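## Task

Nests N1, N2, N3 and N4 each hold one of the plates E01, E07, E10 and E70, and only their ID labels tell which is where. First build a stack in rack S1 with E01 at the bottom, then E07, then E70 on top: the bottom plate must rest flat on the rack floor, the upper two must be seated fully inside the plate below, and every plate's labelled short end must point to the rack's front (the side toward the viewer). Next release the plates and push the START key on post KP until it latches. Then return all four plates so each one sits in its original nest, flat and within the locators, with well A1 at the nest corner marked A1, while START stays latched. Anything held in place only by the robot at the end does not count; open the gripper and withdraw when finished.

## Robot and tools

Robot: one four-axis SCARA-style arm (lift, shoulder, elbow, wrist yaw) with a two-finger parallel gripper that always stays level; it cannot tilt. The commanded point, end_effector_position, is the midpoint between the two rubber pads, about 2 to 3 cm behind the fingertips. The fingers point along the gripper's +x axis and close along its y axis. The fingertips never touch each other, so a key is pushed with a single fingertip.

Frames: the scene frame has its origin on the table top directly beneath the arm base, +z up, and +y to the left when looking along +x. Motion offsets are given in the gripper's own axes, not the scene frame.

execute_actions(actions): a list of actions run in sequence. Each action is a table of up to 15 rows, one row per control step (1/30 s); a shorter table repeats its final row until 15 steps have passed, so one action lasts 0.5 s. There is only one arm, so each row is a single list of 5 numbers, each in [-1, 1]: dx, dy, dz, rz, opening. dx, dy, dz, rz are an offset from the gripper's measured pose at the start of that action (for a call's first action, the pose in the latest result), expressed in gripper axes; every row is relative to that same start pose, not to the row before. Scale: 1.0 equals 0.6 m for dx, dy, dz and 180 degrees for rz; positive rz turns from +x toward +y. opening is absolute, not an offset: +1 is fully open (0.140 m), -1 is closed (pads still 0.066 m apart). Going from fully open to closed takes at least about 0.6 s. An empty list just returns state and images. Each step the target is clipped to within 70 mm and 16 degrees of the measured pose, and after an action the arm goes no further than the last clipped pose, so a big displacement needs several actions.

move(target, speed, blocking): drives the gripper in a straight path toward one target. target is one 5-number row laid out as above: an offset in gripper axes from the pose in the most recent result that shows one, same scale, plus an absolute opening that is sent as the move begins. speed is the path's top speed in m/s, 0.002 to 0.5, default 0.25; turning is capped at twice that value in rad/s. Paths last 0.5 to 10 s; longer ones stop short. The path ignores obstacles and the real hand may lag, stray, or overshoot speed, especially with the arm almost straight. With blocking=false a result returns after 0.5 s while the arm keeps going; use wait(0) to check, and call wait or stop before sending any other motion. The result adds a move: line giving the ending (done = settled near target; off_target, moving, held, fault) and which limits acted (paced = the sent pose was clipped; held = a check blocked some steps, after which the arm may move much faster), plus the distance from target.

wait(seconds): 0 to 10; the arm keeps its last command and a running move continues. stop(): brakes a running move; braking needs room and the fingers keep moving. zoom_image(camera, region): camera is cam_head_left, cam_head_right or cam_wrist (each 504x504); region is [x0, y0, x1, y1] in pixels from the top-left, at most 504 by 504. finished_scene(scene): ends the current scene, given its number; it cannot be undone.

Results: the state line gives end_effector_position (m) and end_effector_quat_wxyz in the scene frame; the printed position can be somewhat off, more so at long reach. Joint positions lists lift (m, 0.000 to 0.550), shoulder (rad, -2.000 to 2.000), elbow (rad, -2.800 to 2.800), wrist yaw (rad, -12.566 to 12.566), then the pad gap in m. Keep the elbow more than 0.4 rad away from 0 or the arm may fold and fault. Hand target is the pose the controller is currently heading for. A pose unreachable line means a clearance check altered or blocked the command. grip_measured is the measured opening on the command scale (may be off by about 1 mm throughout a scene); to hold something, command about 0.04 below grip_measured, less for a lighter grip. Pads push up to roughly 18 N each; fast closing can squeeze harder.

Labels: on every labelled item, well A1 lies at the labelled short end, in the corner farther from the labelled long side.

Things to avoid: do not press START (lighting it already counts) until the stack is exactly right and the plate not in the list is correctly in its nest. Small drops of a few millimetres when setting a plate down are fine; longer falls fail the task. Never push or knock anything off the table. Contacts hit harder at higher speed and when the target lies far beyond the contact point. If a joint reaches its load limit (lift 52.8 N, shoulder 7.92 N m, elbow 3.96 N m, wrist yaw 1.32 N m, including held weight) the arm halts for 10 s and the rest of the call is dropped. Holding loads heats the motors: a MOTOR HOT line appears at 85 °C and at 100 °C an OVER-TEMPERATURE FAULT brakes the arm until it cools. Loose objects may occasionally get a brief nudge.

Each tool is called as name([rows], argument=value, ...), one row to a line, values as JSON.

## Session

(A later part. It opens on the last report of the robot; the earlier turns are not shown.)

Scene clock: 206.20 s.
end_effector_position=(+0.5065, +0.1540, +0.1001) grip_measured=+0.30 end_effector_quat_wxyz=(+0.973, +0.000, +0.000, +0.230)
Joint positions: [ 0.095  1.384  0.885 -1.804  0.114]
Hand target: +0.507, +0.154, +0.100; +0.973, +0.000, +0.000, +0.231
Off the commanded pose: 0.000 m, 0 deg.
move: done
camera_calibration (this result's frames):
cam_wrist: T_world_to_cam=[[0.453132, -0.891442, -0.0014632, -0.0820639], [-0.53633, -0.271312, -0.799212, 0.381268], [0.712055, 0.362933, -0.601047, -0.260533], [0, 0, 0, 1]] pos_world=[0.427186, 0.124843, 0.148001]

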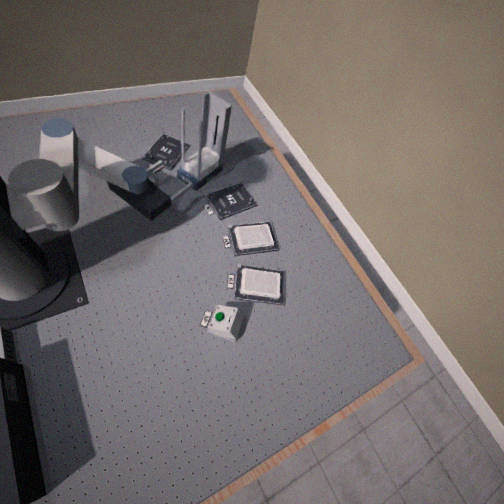

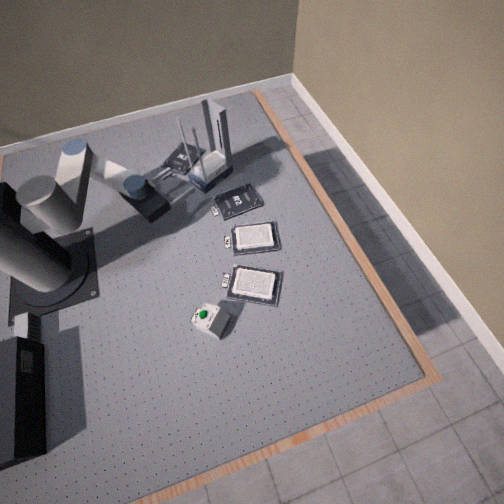

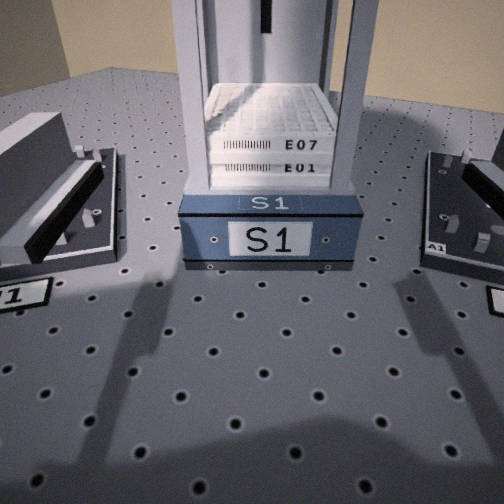

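move(target=[0.0698, -0.5448, -0.0668, -0.2217, 0.3], speed=0.25)

move(target=[0, 0, -0.04, 0, 0.3], speed=0.05)

Scene clock: 210.83 s.
end_effector_position=(+0.6906, -0.1193, +0.0600) grip_measured=+0.30 end_effector_quat_wxyz=(+0.993, +0.000, +0.000, -0.116)
Joint positions: [ 0.055  0.433  1.686 -2.351  0.114]
Hand target: +0.691, -0.119, +0.060; +0.993, +0.000, +0.000, -0.116
Off the commanded pose: 0.000 m, 0 deg.
move: done
camera_calibration (this result's frames):
cam_wrist: T_world_to_cam=[[-0.224212, -0.974539, -0.0014632, 0.0486965], [-0.585483, 0.135902, -0.799212, 0.45636], [0.779063, -0.178337, -0.601047, -0.42736], [0, 0, 0, 1]] pos_world=[0.61105, -0.0907776, 0.107937]

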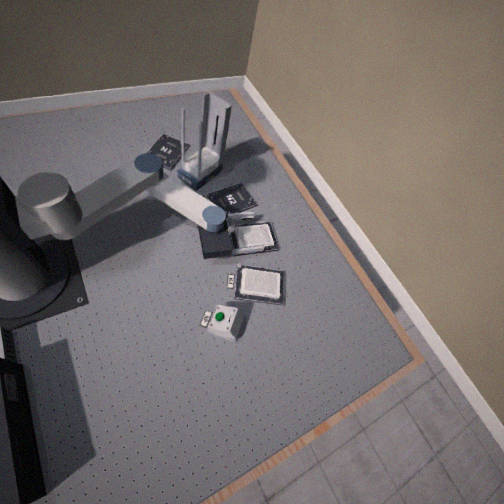

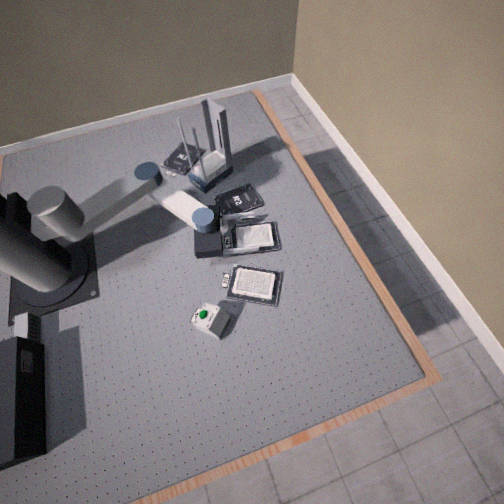

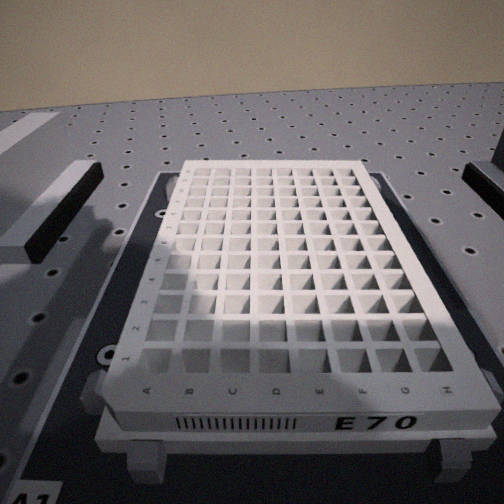

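Scene clock: 211.57 s.
end_effector_position=(+0.6906, -0.1193, +0.0360) grip_measured=+0.30 end_effector_quat_wxyz=(+0.993, +0.000, +0.000, -0.116)
Joint positions: [ 0.031  0.433  1.686 -2.351  0.114]
Hand target: +0.691, -0.119, +0.036; +0.993, +0.000, +0.000, -0.116
Off the commanded pose: 0.000 m, 0 deg.
move: done
camera_calibration (this result's frames):
cam_wrist: T_world_to_cam=[[-0.224239, -0.974533, -0.0014632, 0.0486687], [-0.585479, 0.135918, -0.799212, 0.437124], [0.779058, -0.178358, -0.601047, -0.441823], [0, 0, 0, 1]] pos_world=[0.611046, -0.0907864, 0.0838698]

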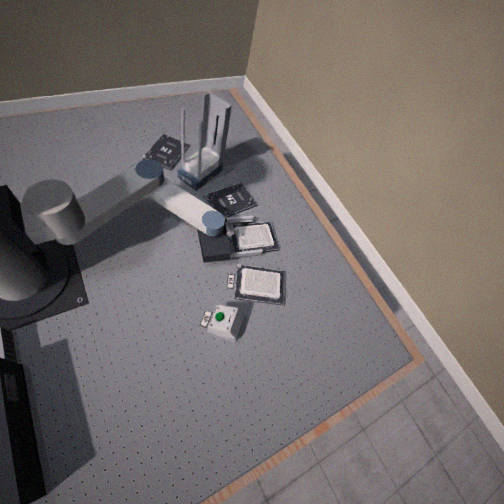

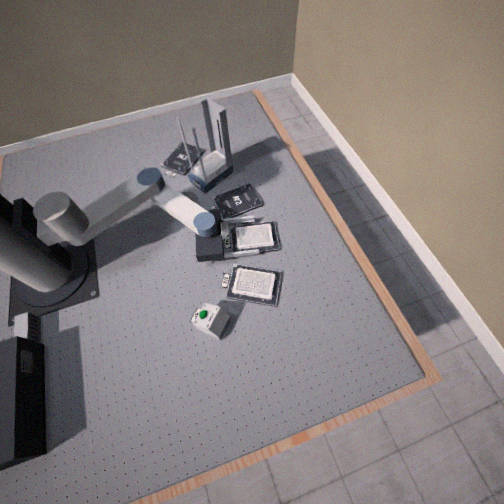

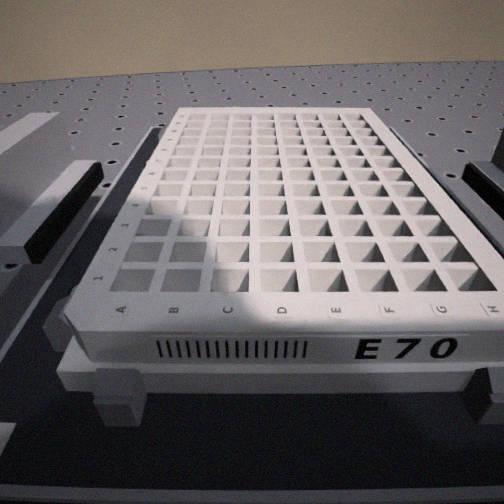

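execute_actions([
  [[0, 0.0004, 0, 0.0025, -0.35]],
  [[0, 0, 0, 0, -0.35]],
  [[0, 0, 0, 0, -0.6]],
])

Scene clock: 215.30 s.
end_effector_position=(+0.6907, -0.1191, +0.0360) grip_measured=-0.56 end_effector_quat_wxyz=(+0.994, +0.000, +0.000, -0.112)
Joint positions: [ 0.031  0.431  1.686 -2.341  0.082]
Hand target: +0.691, -0.119, +0.036; +0.994, +0.000, +0.000, -0.112
Off the commanded pose: 0.000 m, 0 deg.
camera_calibration (this result's frames):
cam_wrist: T_world_to_cam=[[-0.21676, -0.976224, -0.0014632, 0.0435114], [-0.586504, 0.131425, -0.799212, 0.43729], [0.780402, -0.172379, -0.601047, -0.44203], [0, 0, 0, 1]] pos_world=[0.610866, -0.0911909, 0.0838705]

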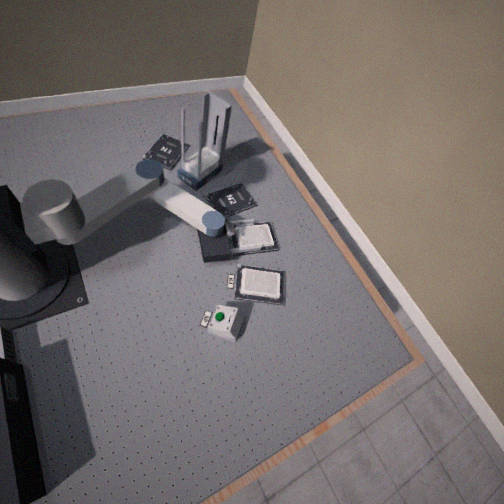

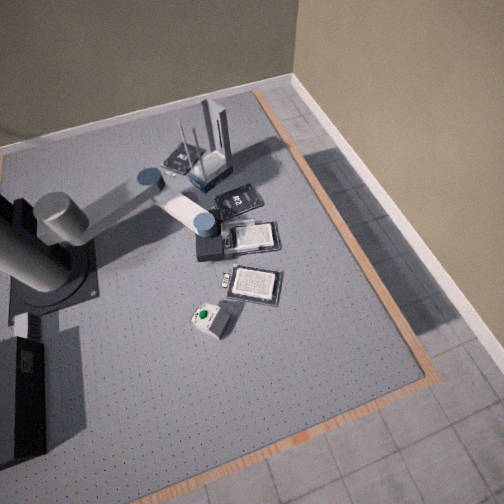

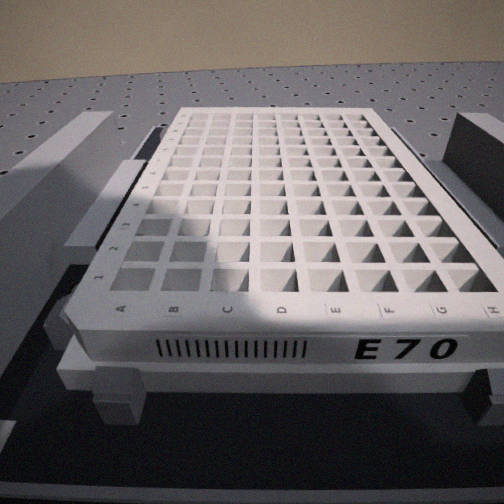

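move(target=[0, 0, 0.49, 0, -0.6], speed=0.2)

move(target=[-0.2075, 0.5348, 0, 0.2196, -0.6], speed=0.25)

Scene clock: 220.80 s.
end_effector_position=(+0.6907, -0.1191, +0.3300) grip_measured=-0.56 end_effector_quat_wxyz=(+0.994, +0.000, +0.000, -0.112)
Joint positions: [ 0.325  0.431  1.686 -2.341  0.082]
Hand target: +0.691, -0.119, +0.330; +0.994, +0.000, +0.000, -0.112
Off the commanded pose: 0.000 m, 0 deg.
move: done
camera_calibration (this result's frames):
cam_wrist: T_world_to_cam=[[-0.216711, -0.976235, -0.0014632, 0.0439205], [-0.586511, 0.131395, -0.799212, 0.672308], [0.780411, -0.17234, -0.601047, -0.265298], [0, 0, 0, 1]] pos_world=[0.610875, -0.0911827, 0.377925]

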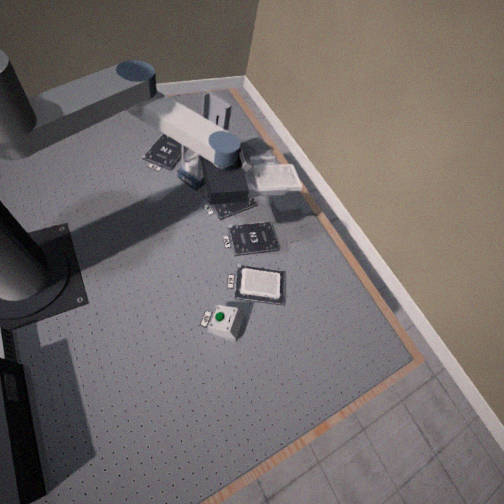

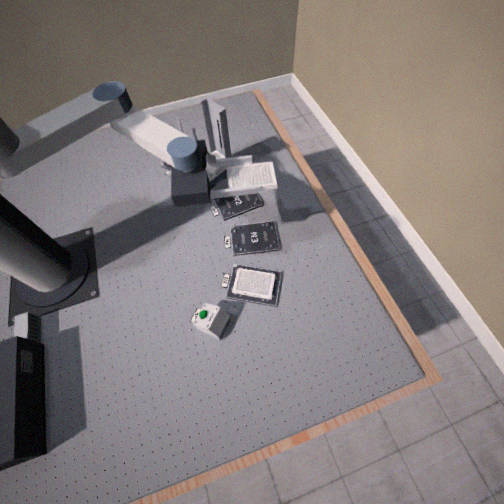

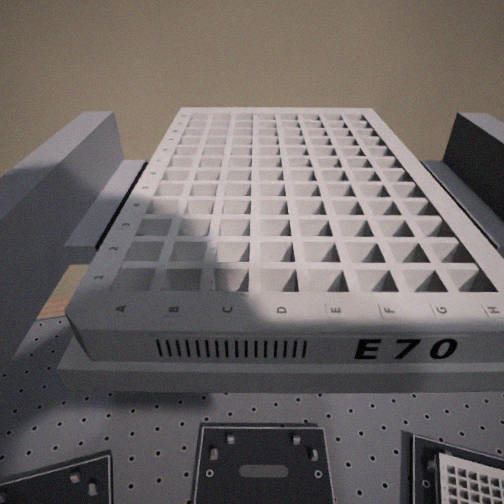

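Scene clock: 222.53 s.
end_effector_position=(+0.6403, +0.2215, +0.3300) grip_measured=-0.56 end_effector_quat_wxyz=(+0.973, +0.000, +0.000, +0.231)
Joint positions: [ 0.325  1.129  1.607 -2.27   0.082]
Hand target: +0.640, +0.221, +0.330; +0.973, +0.000, +0.000, +0.231
Off the commanded pose: 0.000 m, 0 deg.
move: done
camera_calibration (this result's frames):
cam_wrist: T_world_to_cam=[[0.454753, -0.890617, -0.0014632, -0.0834041], [-0.535835, -0.272287, -0.799212, 0.654998], [0.711393, 0.364228, -0.601047, -0.24197], [0, 0, 0, 1]] pos_world=[0.561035, 0.192199, 0.377924]

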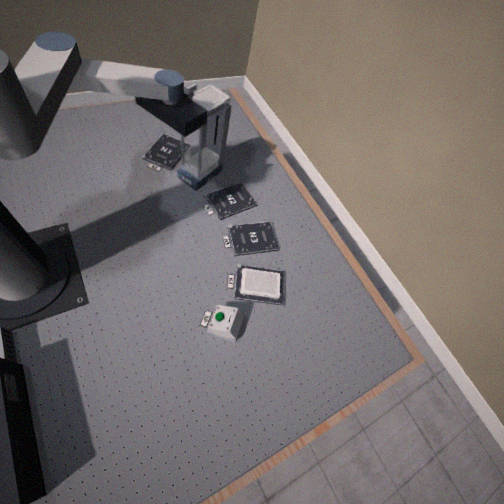

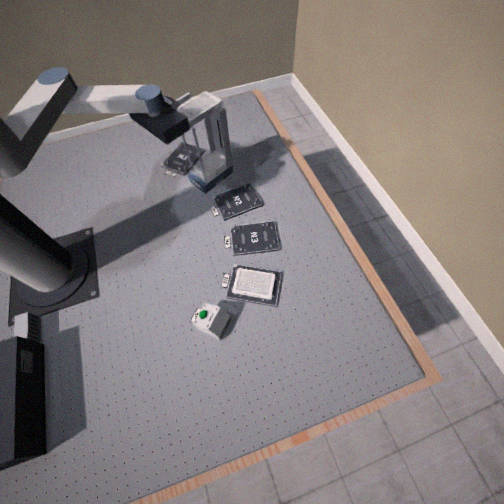

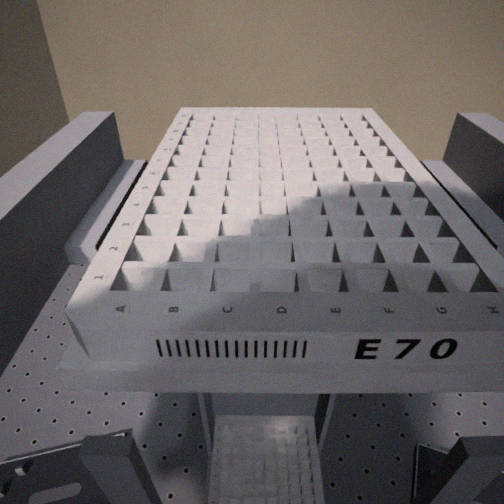

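move(target=[0.0005, -0.0004, -0.0325, 0, -0.6], speed=0.02)

Scene clock: 225.17 s.
end_effector_position=(+0.6406, +0.2215, +0.3105) grip_measured=-0.56 end_effector_quat_wxyz=(+0.973, +0.000, +0.000, +0.231)
Joint positions: [ 0.305  1.128  1.609 -2.27   0.082]
Hand target: +0.641, +0.221, +0.311; +0.973, +0.000, +0.000, +0.231
Off the commanded pose: 0.000 m, 0 deg.
move: done
camera_calibration (this result's frames):
cam_wrist: T_world_to_cam=[[0.454986, -0.890498, -0.0014632, -0.0837783], [-0.535764, -0.272427, -0.799212, 0.639518], [0.711298, 0.364414, -0.601047, -0.253918], [0, 0, 0, 1]] pos_world=[0.56136, 0.192149, 0.358372]

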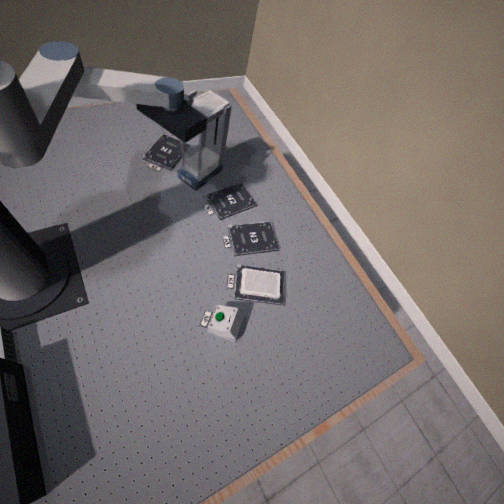

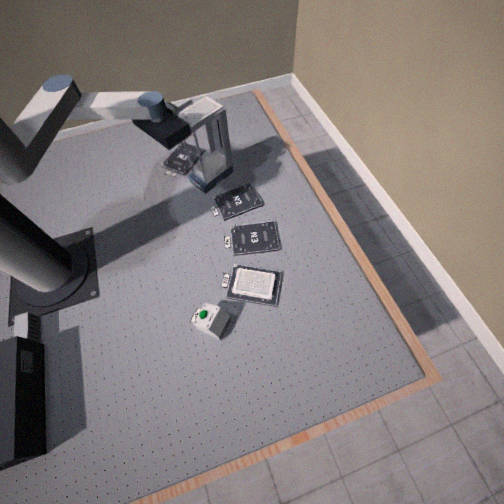

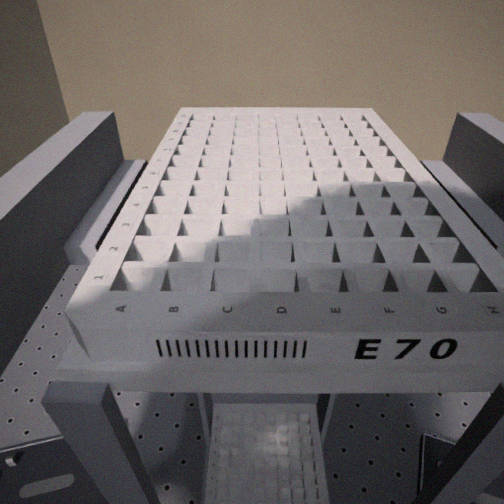

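move(target=[0, 0, -0.035, 0, -0.6], speed=0.025)

move(target=[0, 0, -0.3135, 0, -0.6], speed=0.12)

Scene clock: 227.90 s.
end_effector_position=(+0.6406, +0.2215, +0.2894) grip_measured=-0.56 end_effector_quat_wxyz=(+0.973, +0.000, +0.000, +0.231)
Joint positions: [ 0.284  1.128  1.609 -2.27   0.082]
Hand target: +0.641, +0.221, +0.289; +0.973, +0.000, +0.000, +0.231
Off the commanded pose: 0.000 m, 0 deg.
move: done
camera_calibration (this result's frames):
cam_wrist: T_world_to_cam=[[0.454995, -0.890493, -0.0014632, -0.0838111], [-0.535761, -0.272433, -0.799212, 0.622674], [0.711294, 0.364421, -0.601047, -0.266586], [0, 0, 0, 1]] pos_world=[0.56136, 0.192153, 0.337295]

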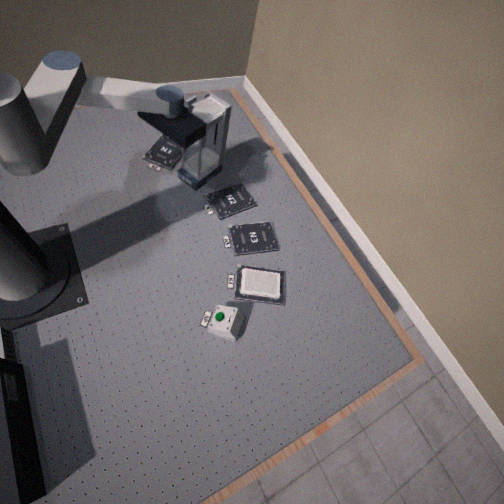

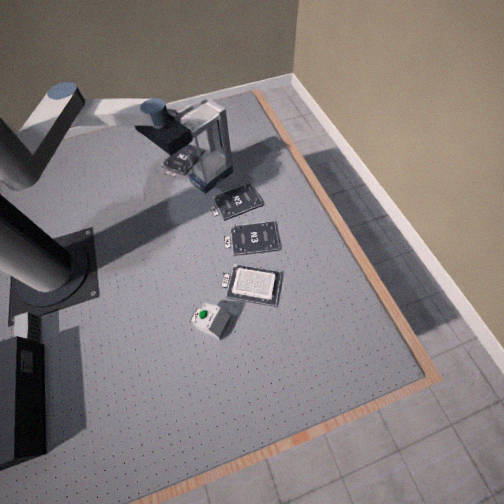

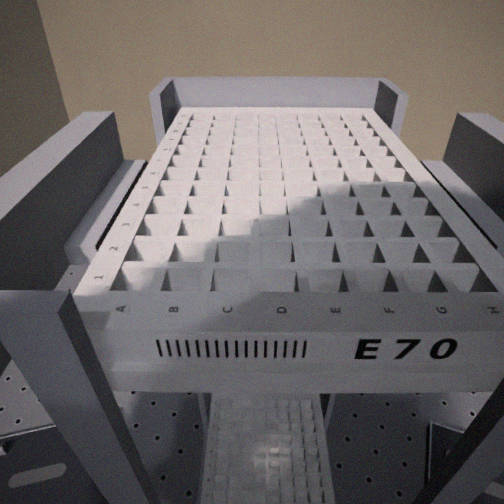

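Scene clock: 229.80 s.
end_effector_position=(+0.6406, +0.2215, +0.1012) grip_measured=-0.56 end_effector_quat_wxyz=(+0.973, +0.000, +0.000, +0.231)
Joint positions: [ 0.096  1.128  1.609 -2.27   0.082]
Hand target: +0.641, +0.221, +0.101; +0.973, +0.000, +0.000, +0.231
Off the commanded pose: 0.000 m, 0 deg.
move: done
camera_calibration (this result's frames):
cam_wrist: T_world_to_cam=[[0.454952, -0.890515, -0.0014632, -0.0840685], [-0.535774, -0.272407, -0.799212, 0.472276], [0.711312, 0.364387, -0.601047, -0.379688], [0, 0, 0, 1]] pos_world=[0.561357, 0.19214, 0.149116]

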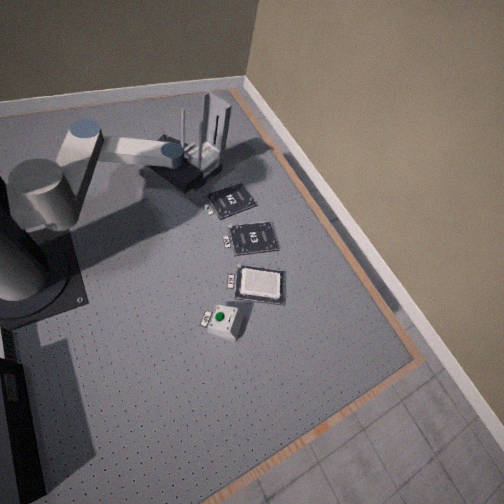

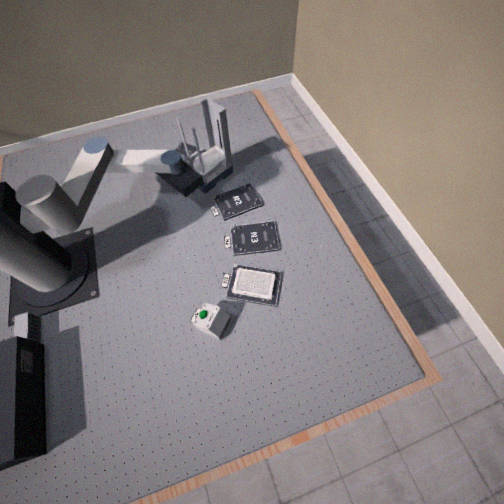

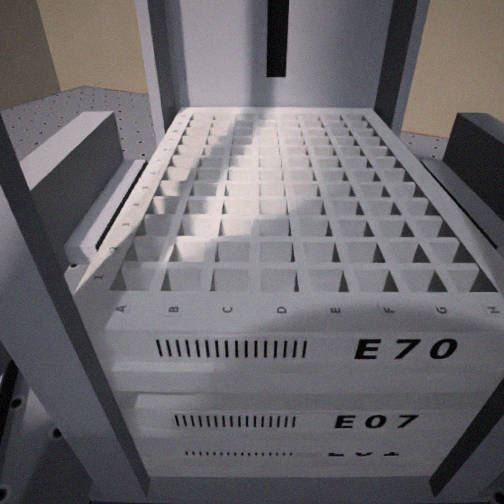

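move(target=[0, 0, -0.0162, 0, -0.6], speed=0.015)

execute_actions([
  [[0, 0, 0, 0, 0.3]],
  [[0, 0, 0, 0, 0.3]],
])

move(target=[-0.25, 0, 0.03, 0, 0.3], speed=0.15)

Scene clock: 233.93 s.
end_effector_position=(+0.6406, +0.2215, +0.0915) grip_measured=-0.56 end_effector_quat_wxyz=(+0.973, +0.000, +0.000, +0.231)
Joint positions: [ 0.086  1.128  1.609 -2.27   0.082]
Hand target: +0.641, +0.221, +0.091; +0.973, +0.000, +0.000, +0.231
Off the commanded pose: 0.000 m, 0 deg.
move: done
camera_calibration (this result's frames):
cam_wrist: T_world_to_cam=[[0.454954, -0.890514, -0.0014632, -0.0840834], [-0.535774, -0.272408, -0.799212, 0.464485], [0.711311, 0.364388, -0.601047, -0.385547], [0, 0, 0, 1]] pos_world=[0.561357, 0.192141, 0.139368]

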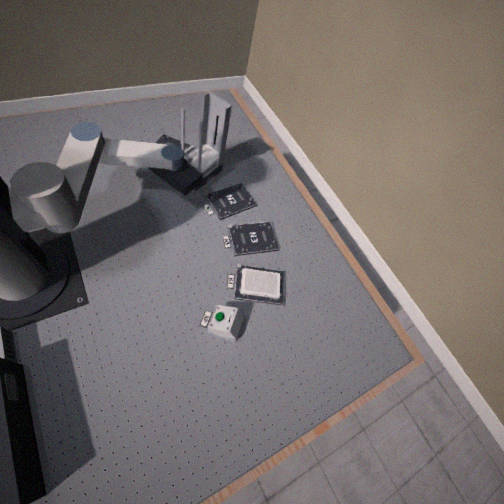

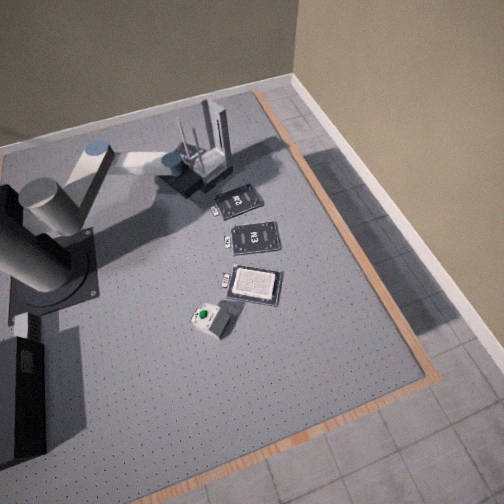

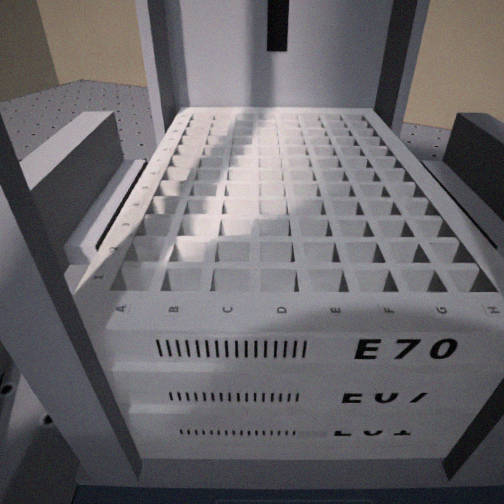

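Scene clock: 234.93 s.
end_effector_position=(+0.6406, +0.2215, +0.0915) grip_measured=+0.30 end_effector_quat_wxyz=(+0.973, +0.000, +0.000, +0.231)
Joint positions: [ 0.086  1.128  1.609 -2.27   0.114]
Hand target: +0.641, +0.221, +0.091; +0.973, +0.000, +0.000, +0.231
Off the commanded pose: 0.000 m, 0 deg.
camera_calibration (this result's frames):
cam_wrist: T_world_to_cam=[[0.454961, -0.89051, -0.0014632, -0.0840875], [-0.535772, -0.272412, -0.799212, 0.464485], [0.711308, 0.364394, -0.601047, -0.385546], [0, 0, 0, 1]] pos_world=[0.561357, 0.192141, 0.139368]

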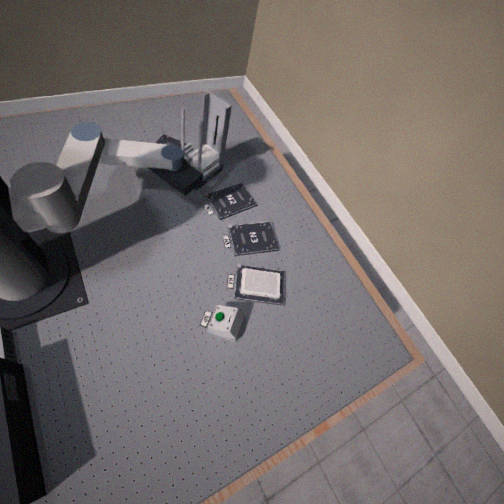

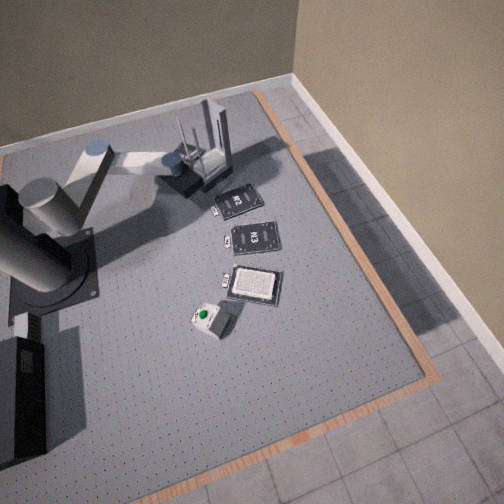

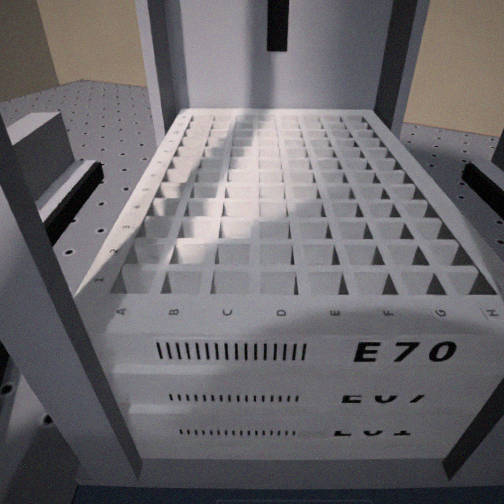

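Scene clock: 236.27 s.
end_effector_position=(+0.5067, +0.1538, +0.1095) grip_measured=+0.30 end_effector_quat_wxyz=(+0.973, +0.000, +0.000, +0.231)
Joint positions: [ 0.104  1.381  0.886 -1.801  0.114]
Hand target: +0.507, +0.154, +0.109; +0.973, +0.000, +0.000, +0.231
Off the commanded pose: 0.000 m, 0 deg.
move: done
camera_calibration (this result's frames):
cam_wrist: T_world_to_cam=[[0.454619, -0.890685, -0.0014632, -0.0831537], [-0.535876, -0.272207, -0.799212, 0.38868], [0.711448, 0.364122, -0.601047, -0.254814], [0, 0, 0, 1]] pos_world=[0.427374, 0.124521, 0.157361]

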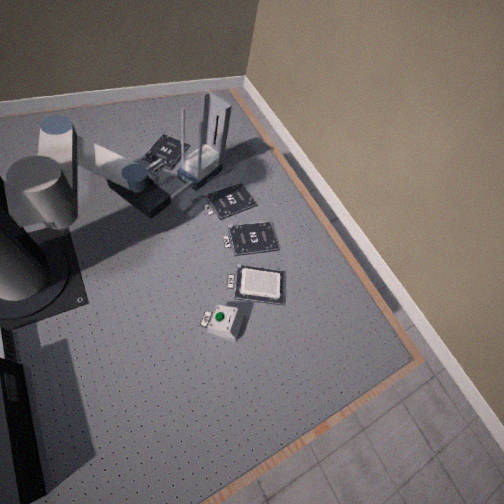

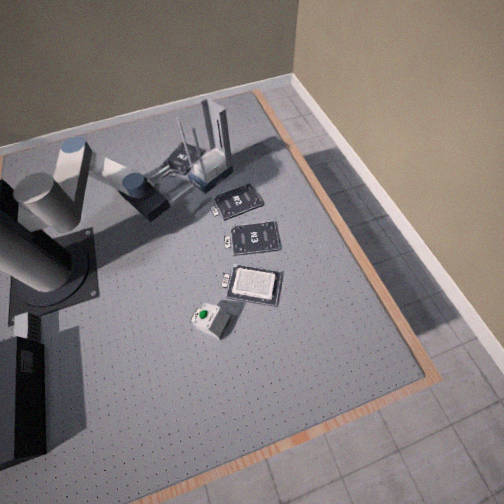

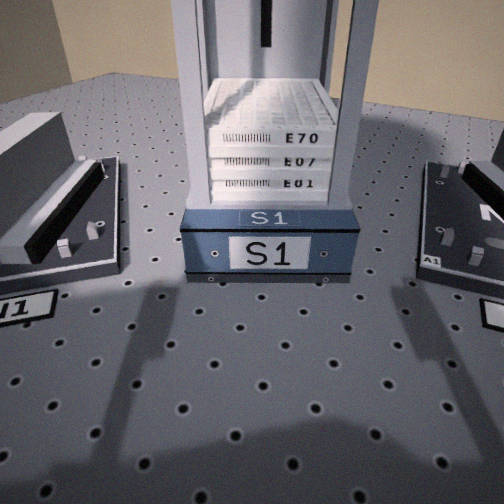

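move(target=[-0.2926, -0.4793, 0.0277, -0.3234, 0.3], speed=0.3)

Scene clock: 241.70 s.
end_effector_position=(+0.4794, -0.1819, +0.1260) grip_measured=+0.30 end_effector_quat_wxyz=(+0.963, +0.000, +0.000, -0.271)
Joint positions: [ 0.121  0.449  0.838 -1.836  0.114]
Hand target: +0.479, -0.182, +0.126; +0.962, +0.000, +0.000, -0.271
Off the commanded pose: 0.000 m, 0 deg.
move: done
camera_calibration (this result's frames):
cam_wrist: T_world_to_cam=[[-0.517536, -0.85566, -0.0014632, 0.102665], [-0.513688, 0.312065, -0.799212, 0.39155], [0.684311, -0.412869, -0.601047, -0.231505], [0, 0, 0, 1]] pos_world=[0.412689, -0.129924, 0.173937]

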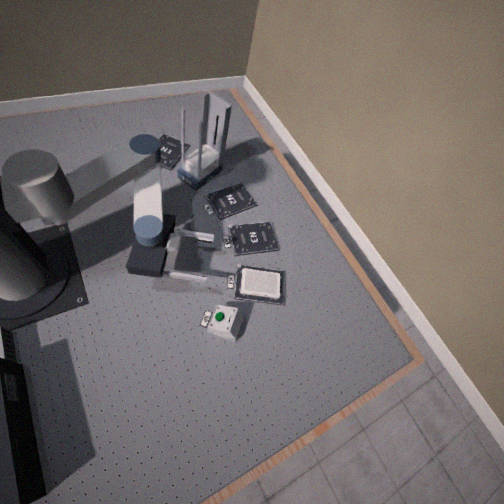

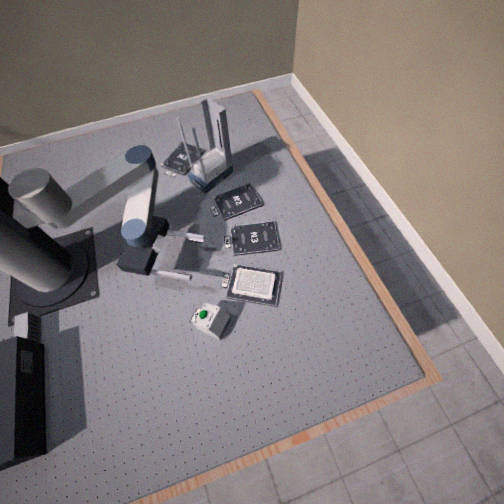

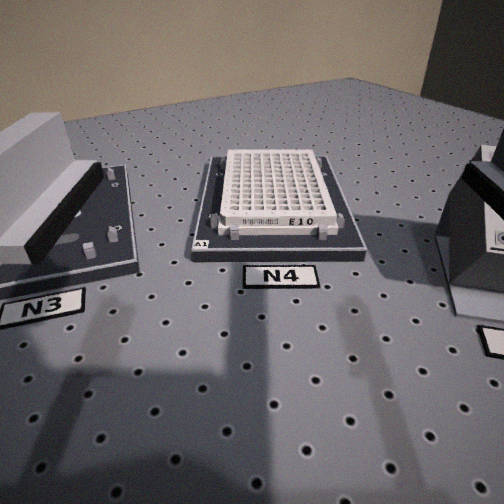

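zoom_image(camera="cam_wrist", region=[170, 120, 390, 290])

zoom_image(camera="cam_head_right", region=[180, 240, 320, 350])

Region (170, 120, 390, 290) of cam_wrist's 504x504 image, scaled by 2.291, with more detail than that image has; it fills the top 389 rows of this view, and the rest is white.

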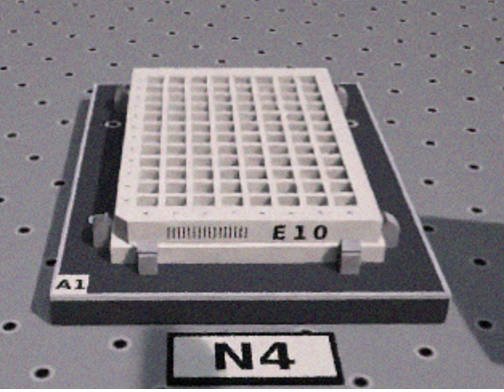

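Region (180, 240, 320, 350) of cam_head_right's 504x504 image, scaled by 3.600, with more detail than that image has; it fills the top 396 rows of this view, and the rest is white.

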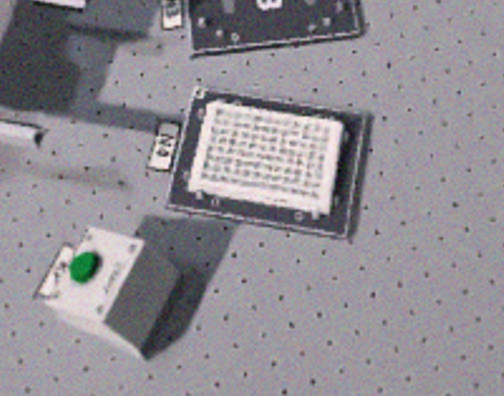

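move(target=[-0.1106, -0.1655, 0.0733, -0.0958, -1.0], speed=0.25)

Scene clock: 249.03 s.
end_effector_position=(+0.3709, -0.2320, +0.1701) grip_measured=-0.99 end_effector_quat_wxyz=(+0.911, +0.000, +0.000, -0.413)
Joint positions: [ 0.165  0.139  0.622 -1.613  0.066]
Hand target: +0.371, -0.232, +0.170; +0.911, +0.000, +0.000, -0.412
Off the commanded pose: 0.000 m, 0 deg.
move: done
camera_calibration (this result's frames):
cam_wrist: T_world_to_cam=[[-0.748349, -0.663304, -0.0014632, 0.133944], [-0.397803, 0.45057, -0.799212, 0.375791], [0.53078, -0.597508, -0.601047, -0.137348], [0, 0, 0, 1]] pos_world=[0.322629, -0.162541, 0.21798]

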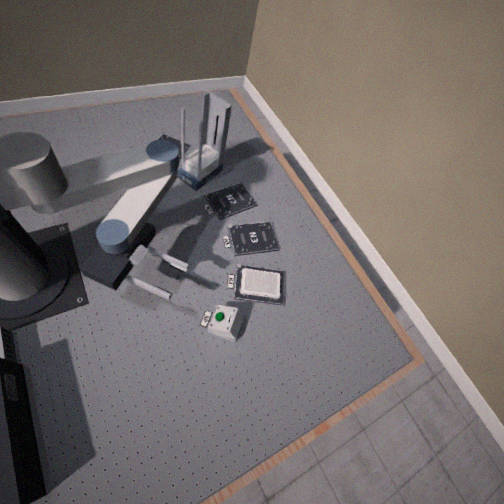

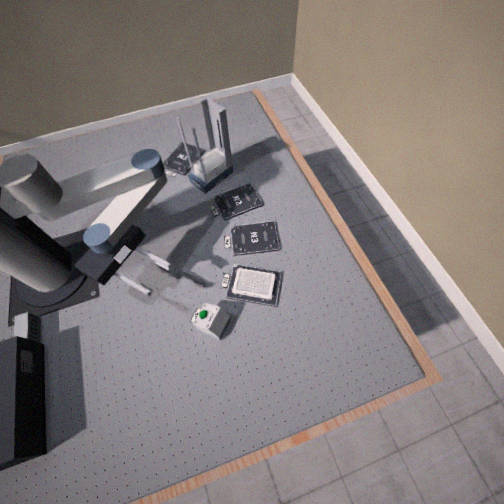

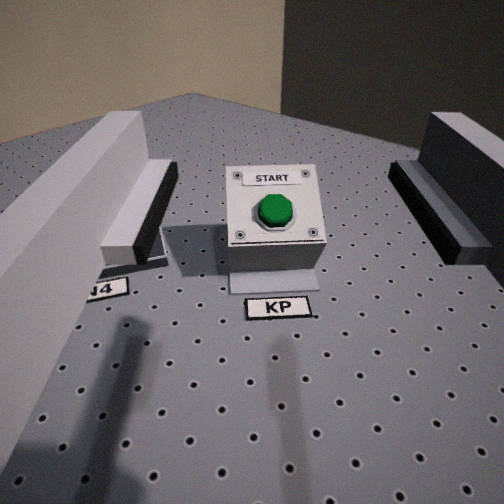

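zoom_image(camera="cam_wrist", region=[200, 140, 360, 330])

Region (200, 140, 360, 330) of cam_wrist's 504x504 image, scaled by 2.653, with more detail than that image has; it fills the left 424 columns of this view, and the rest is white.

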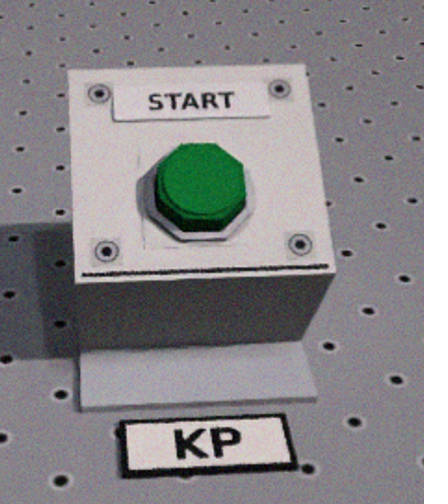

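move(target=[0.1333, -0.0825, 0, 0, -1.0], speed=0.2)

Scene clock: 264.97 s.
end_effector_position=(+0.3865, -0.3248, +0.1701) grip_measured=-0.99 end_effector_quat_wxyz=(+0.911, +0.000, +0.000, -0.413)
Joint positions: [ 0.165 -0.14   0.991 -1.702  0.066]
Hand target: +0.386, -0.325, +0.170; +0.911, +0.000, +0.000, -0.413
Off the commanded pose: 0.000 m, 0 deg.
move: done
camera_calibration (this result's frames):
cam_wrist: T_world_to_cam=[[-0.748186, -0.663488, -0.0014632, 0.0839355], [-0.397913, 0.450472, -0.799212, 0.423821], [0.530927, -0.597377, -0.601047, -0.201089], [0, 0, 0, 1]] pos_world=[0.338207, -0.255355, 0.217982]

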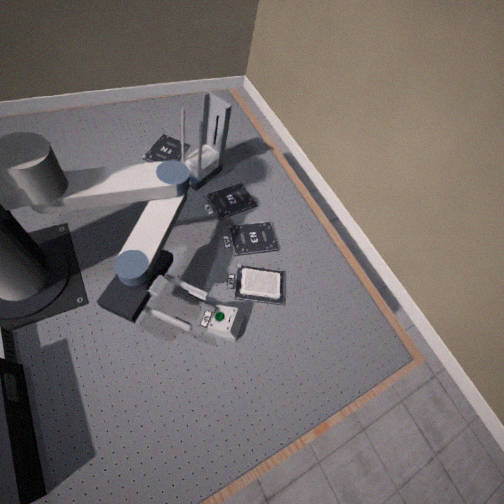

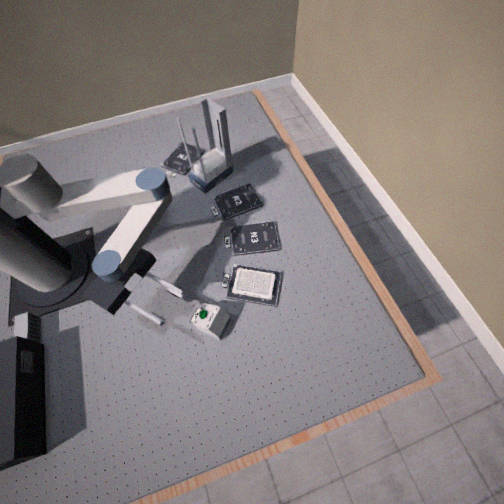

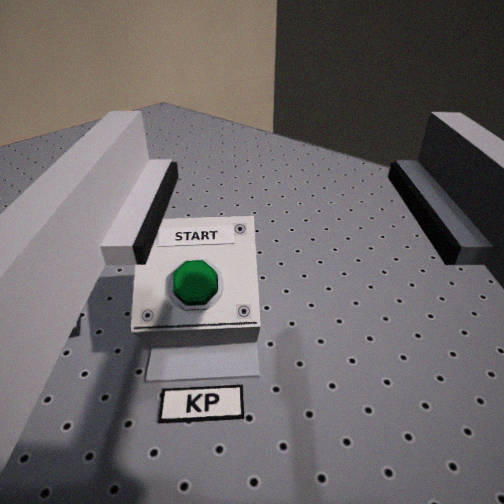

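zoom_image(camera="cam_wrist", region=[120, 200, 280, 360])

Region (120, 200, 280, 360) of cam_wrist's 504x504 image, scaled by 3.150, with more detail than that image has.

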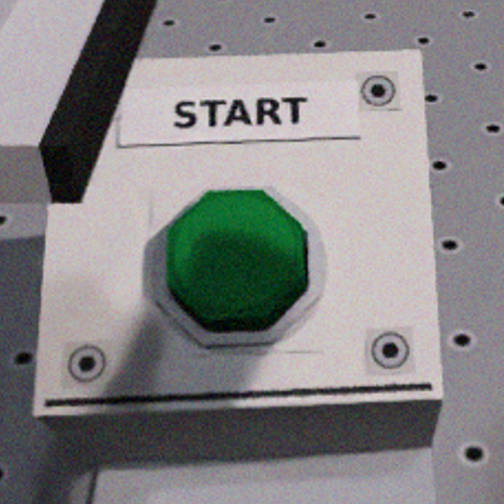

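move(target=[0.0833, -0.001, -0.1218, 0, -1.0], speed=0.1)

Scene clock: 273.67 s.
end_effector_position=(+0.4191, -0.3627, +0.0969) grip_measured=-0.99 end_effector_quat_wxyz=(+0.911, +0.000, +0.000, -0.412)
Joint positions: [ 0.092 -0.186  1.216 -1.881  0.066]
Hand target: +0.419, -0.363, +0.097; +0.911, +0.000, +0.000, -0.413
Off the commanded pose: 0.000 m, 0 deg.
move: done
camera_calibration (this result's frames):
cam_wrist: T_world_to_cam=[[-0.747804, -0.663918, -0.0014632, 0.0827856], [-0.398173, 0.450243, -0.799212, 0.39546], [0.531271, -0.597071, -0.601047, -0.285074], [0, 0, 0, 1]] pos_world=[0.37082, -0.293299, 0.144835]

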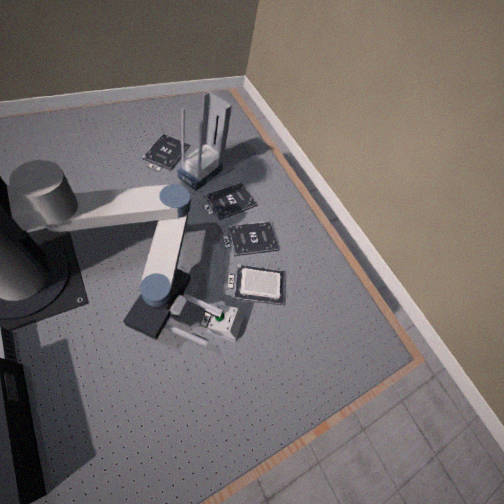

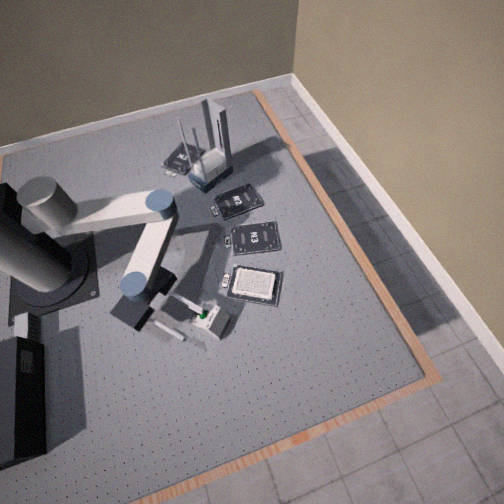

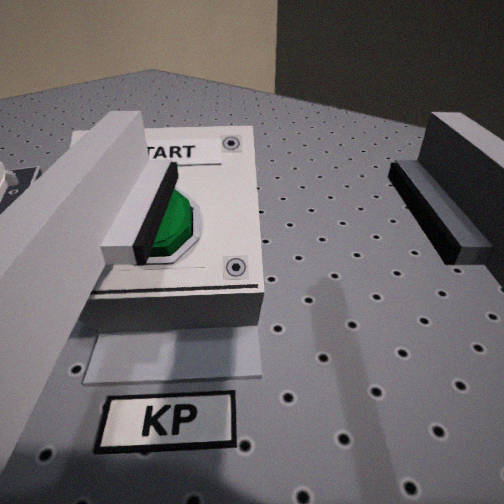

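move(target=[0, 0, -0.0165, 0, -1.0], speed=0.012)

Scene clock: 276.20 s.
end_effector_position=(+0.4191, -0.3627, +0.0870) grip_measured=-0.99 end_effector_quat_wxyz=(+0.911, +0.000, +0.000, -0.412)
Joint positions: [ 0.082 -0.186  1.216 -1.881  0.066]
Hand target: +0.419, -0.363, +0.087; +0.911, +0.000, +0.000, -0.412
Off the commanded pose: 0.000 m, 0 deg.
move: done
camera_calibration (this result's frames):
cam_wrist: T_world_to_cam=[[-0.74782, -0.6639, -0.0014632, 0.0827803], [-0.398162, 0.450252, -0.799212, 0.387544], [0.531256, -0.597084, -0.601047, -0.291019], [0, 0, 0, 1]] pos_world=[0.370815, -0.293297, 0.134935]

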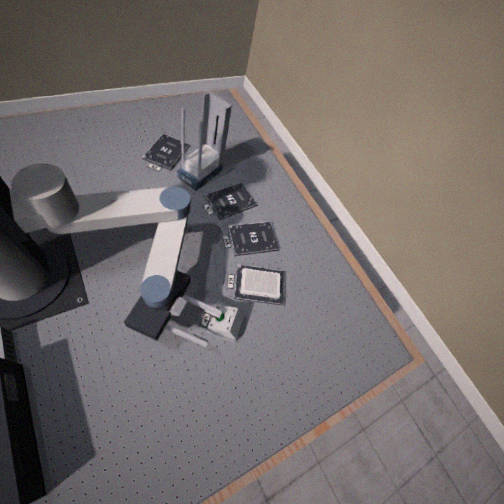

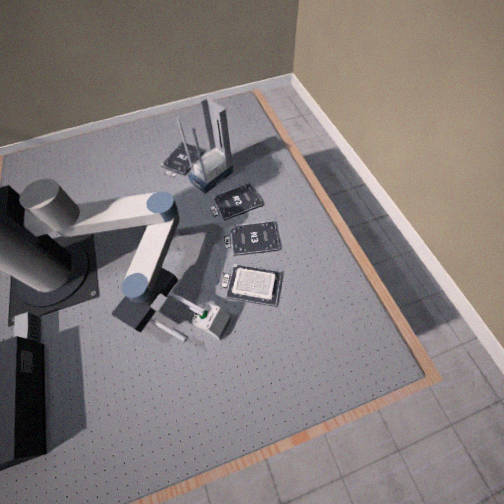

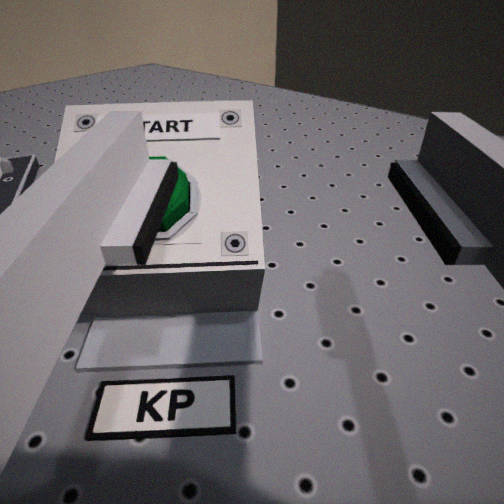

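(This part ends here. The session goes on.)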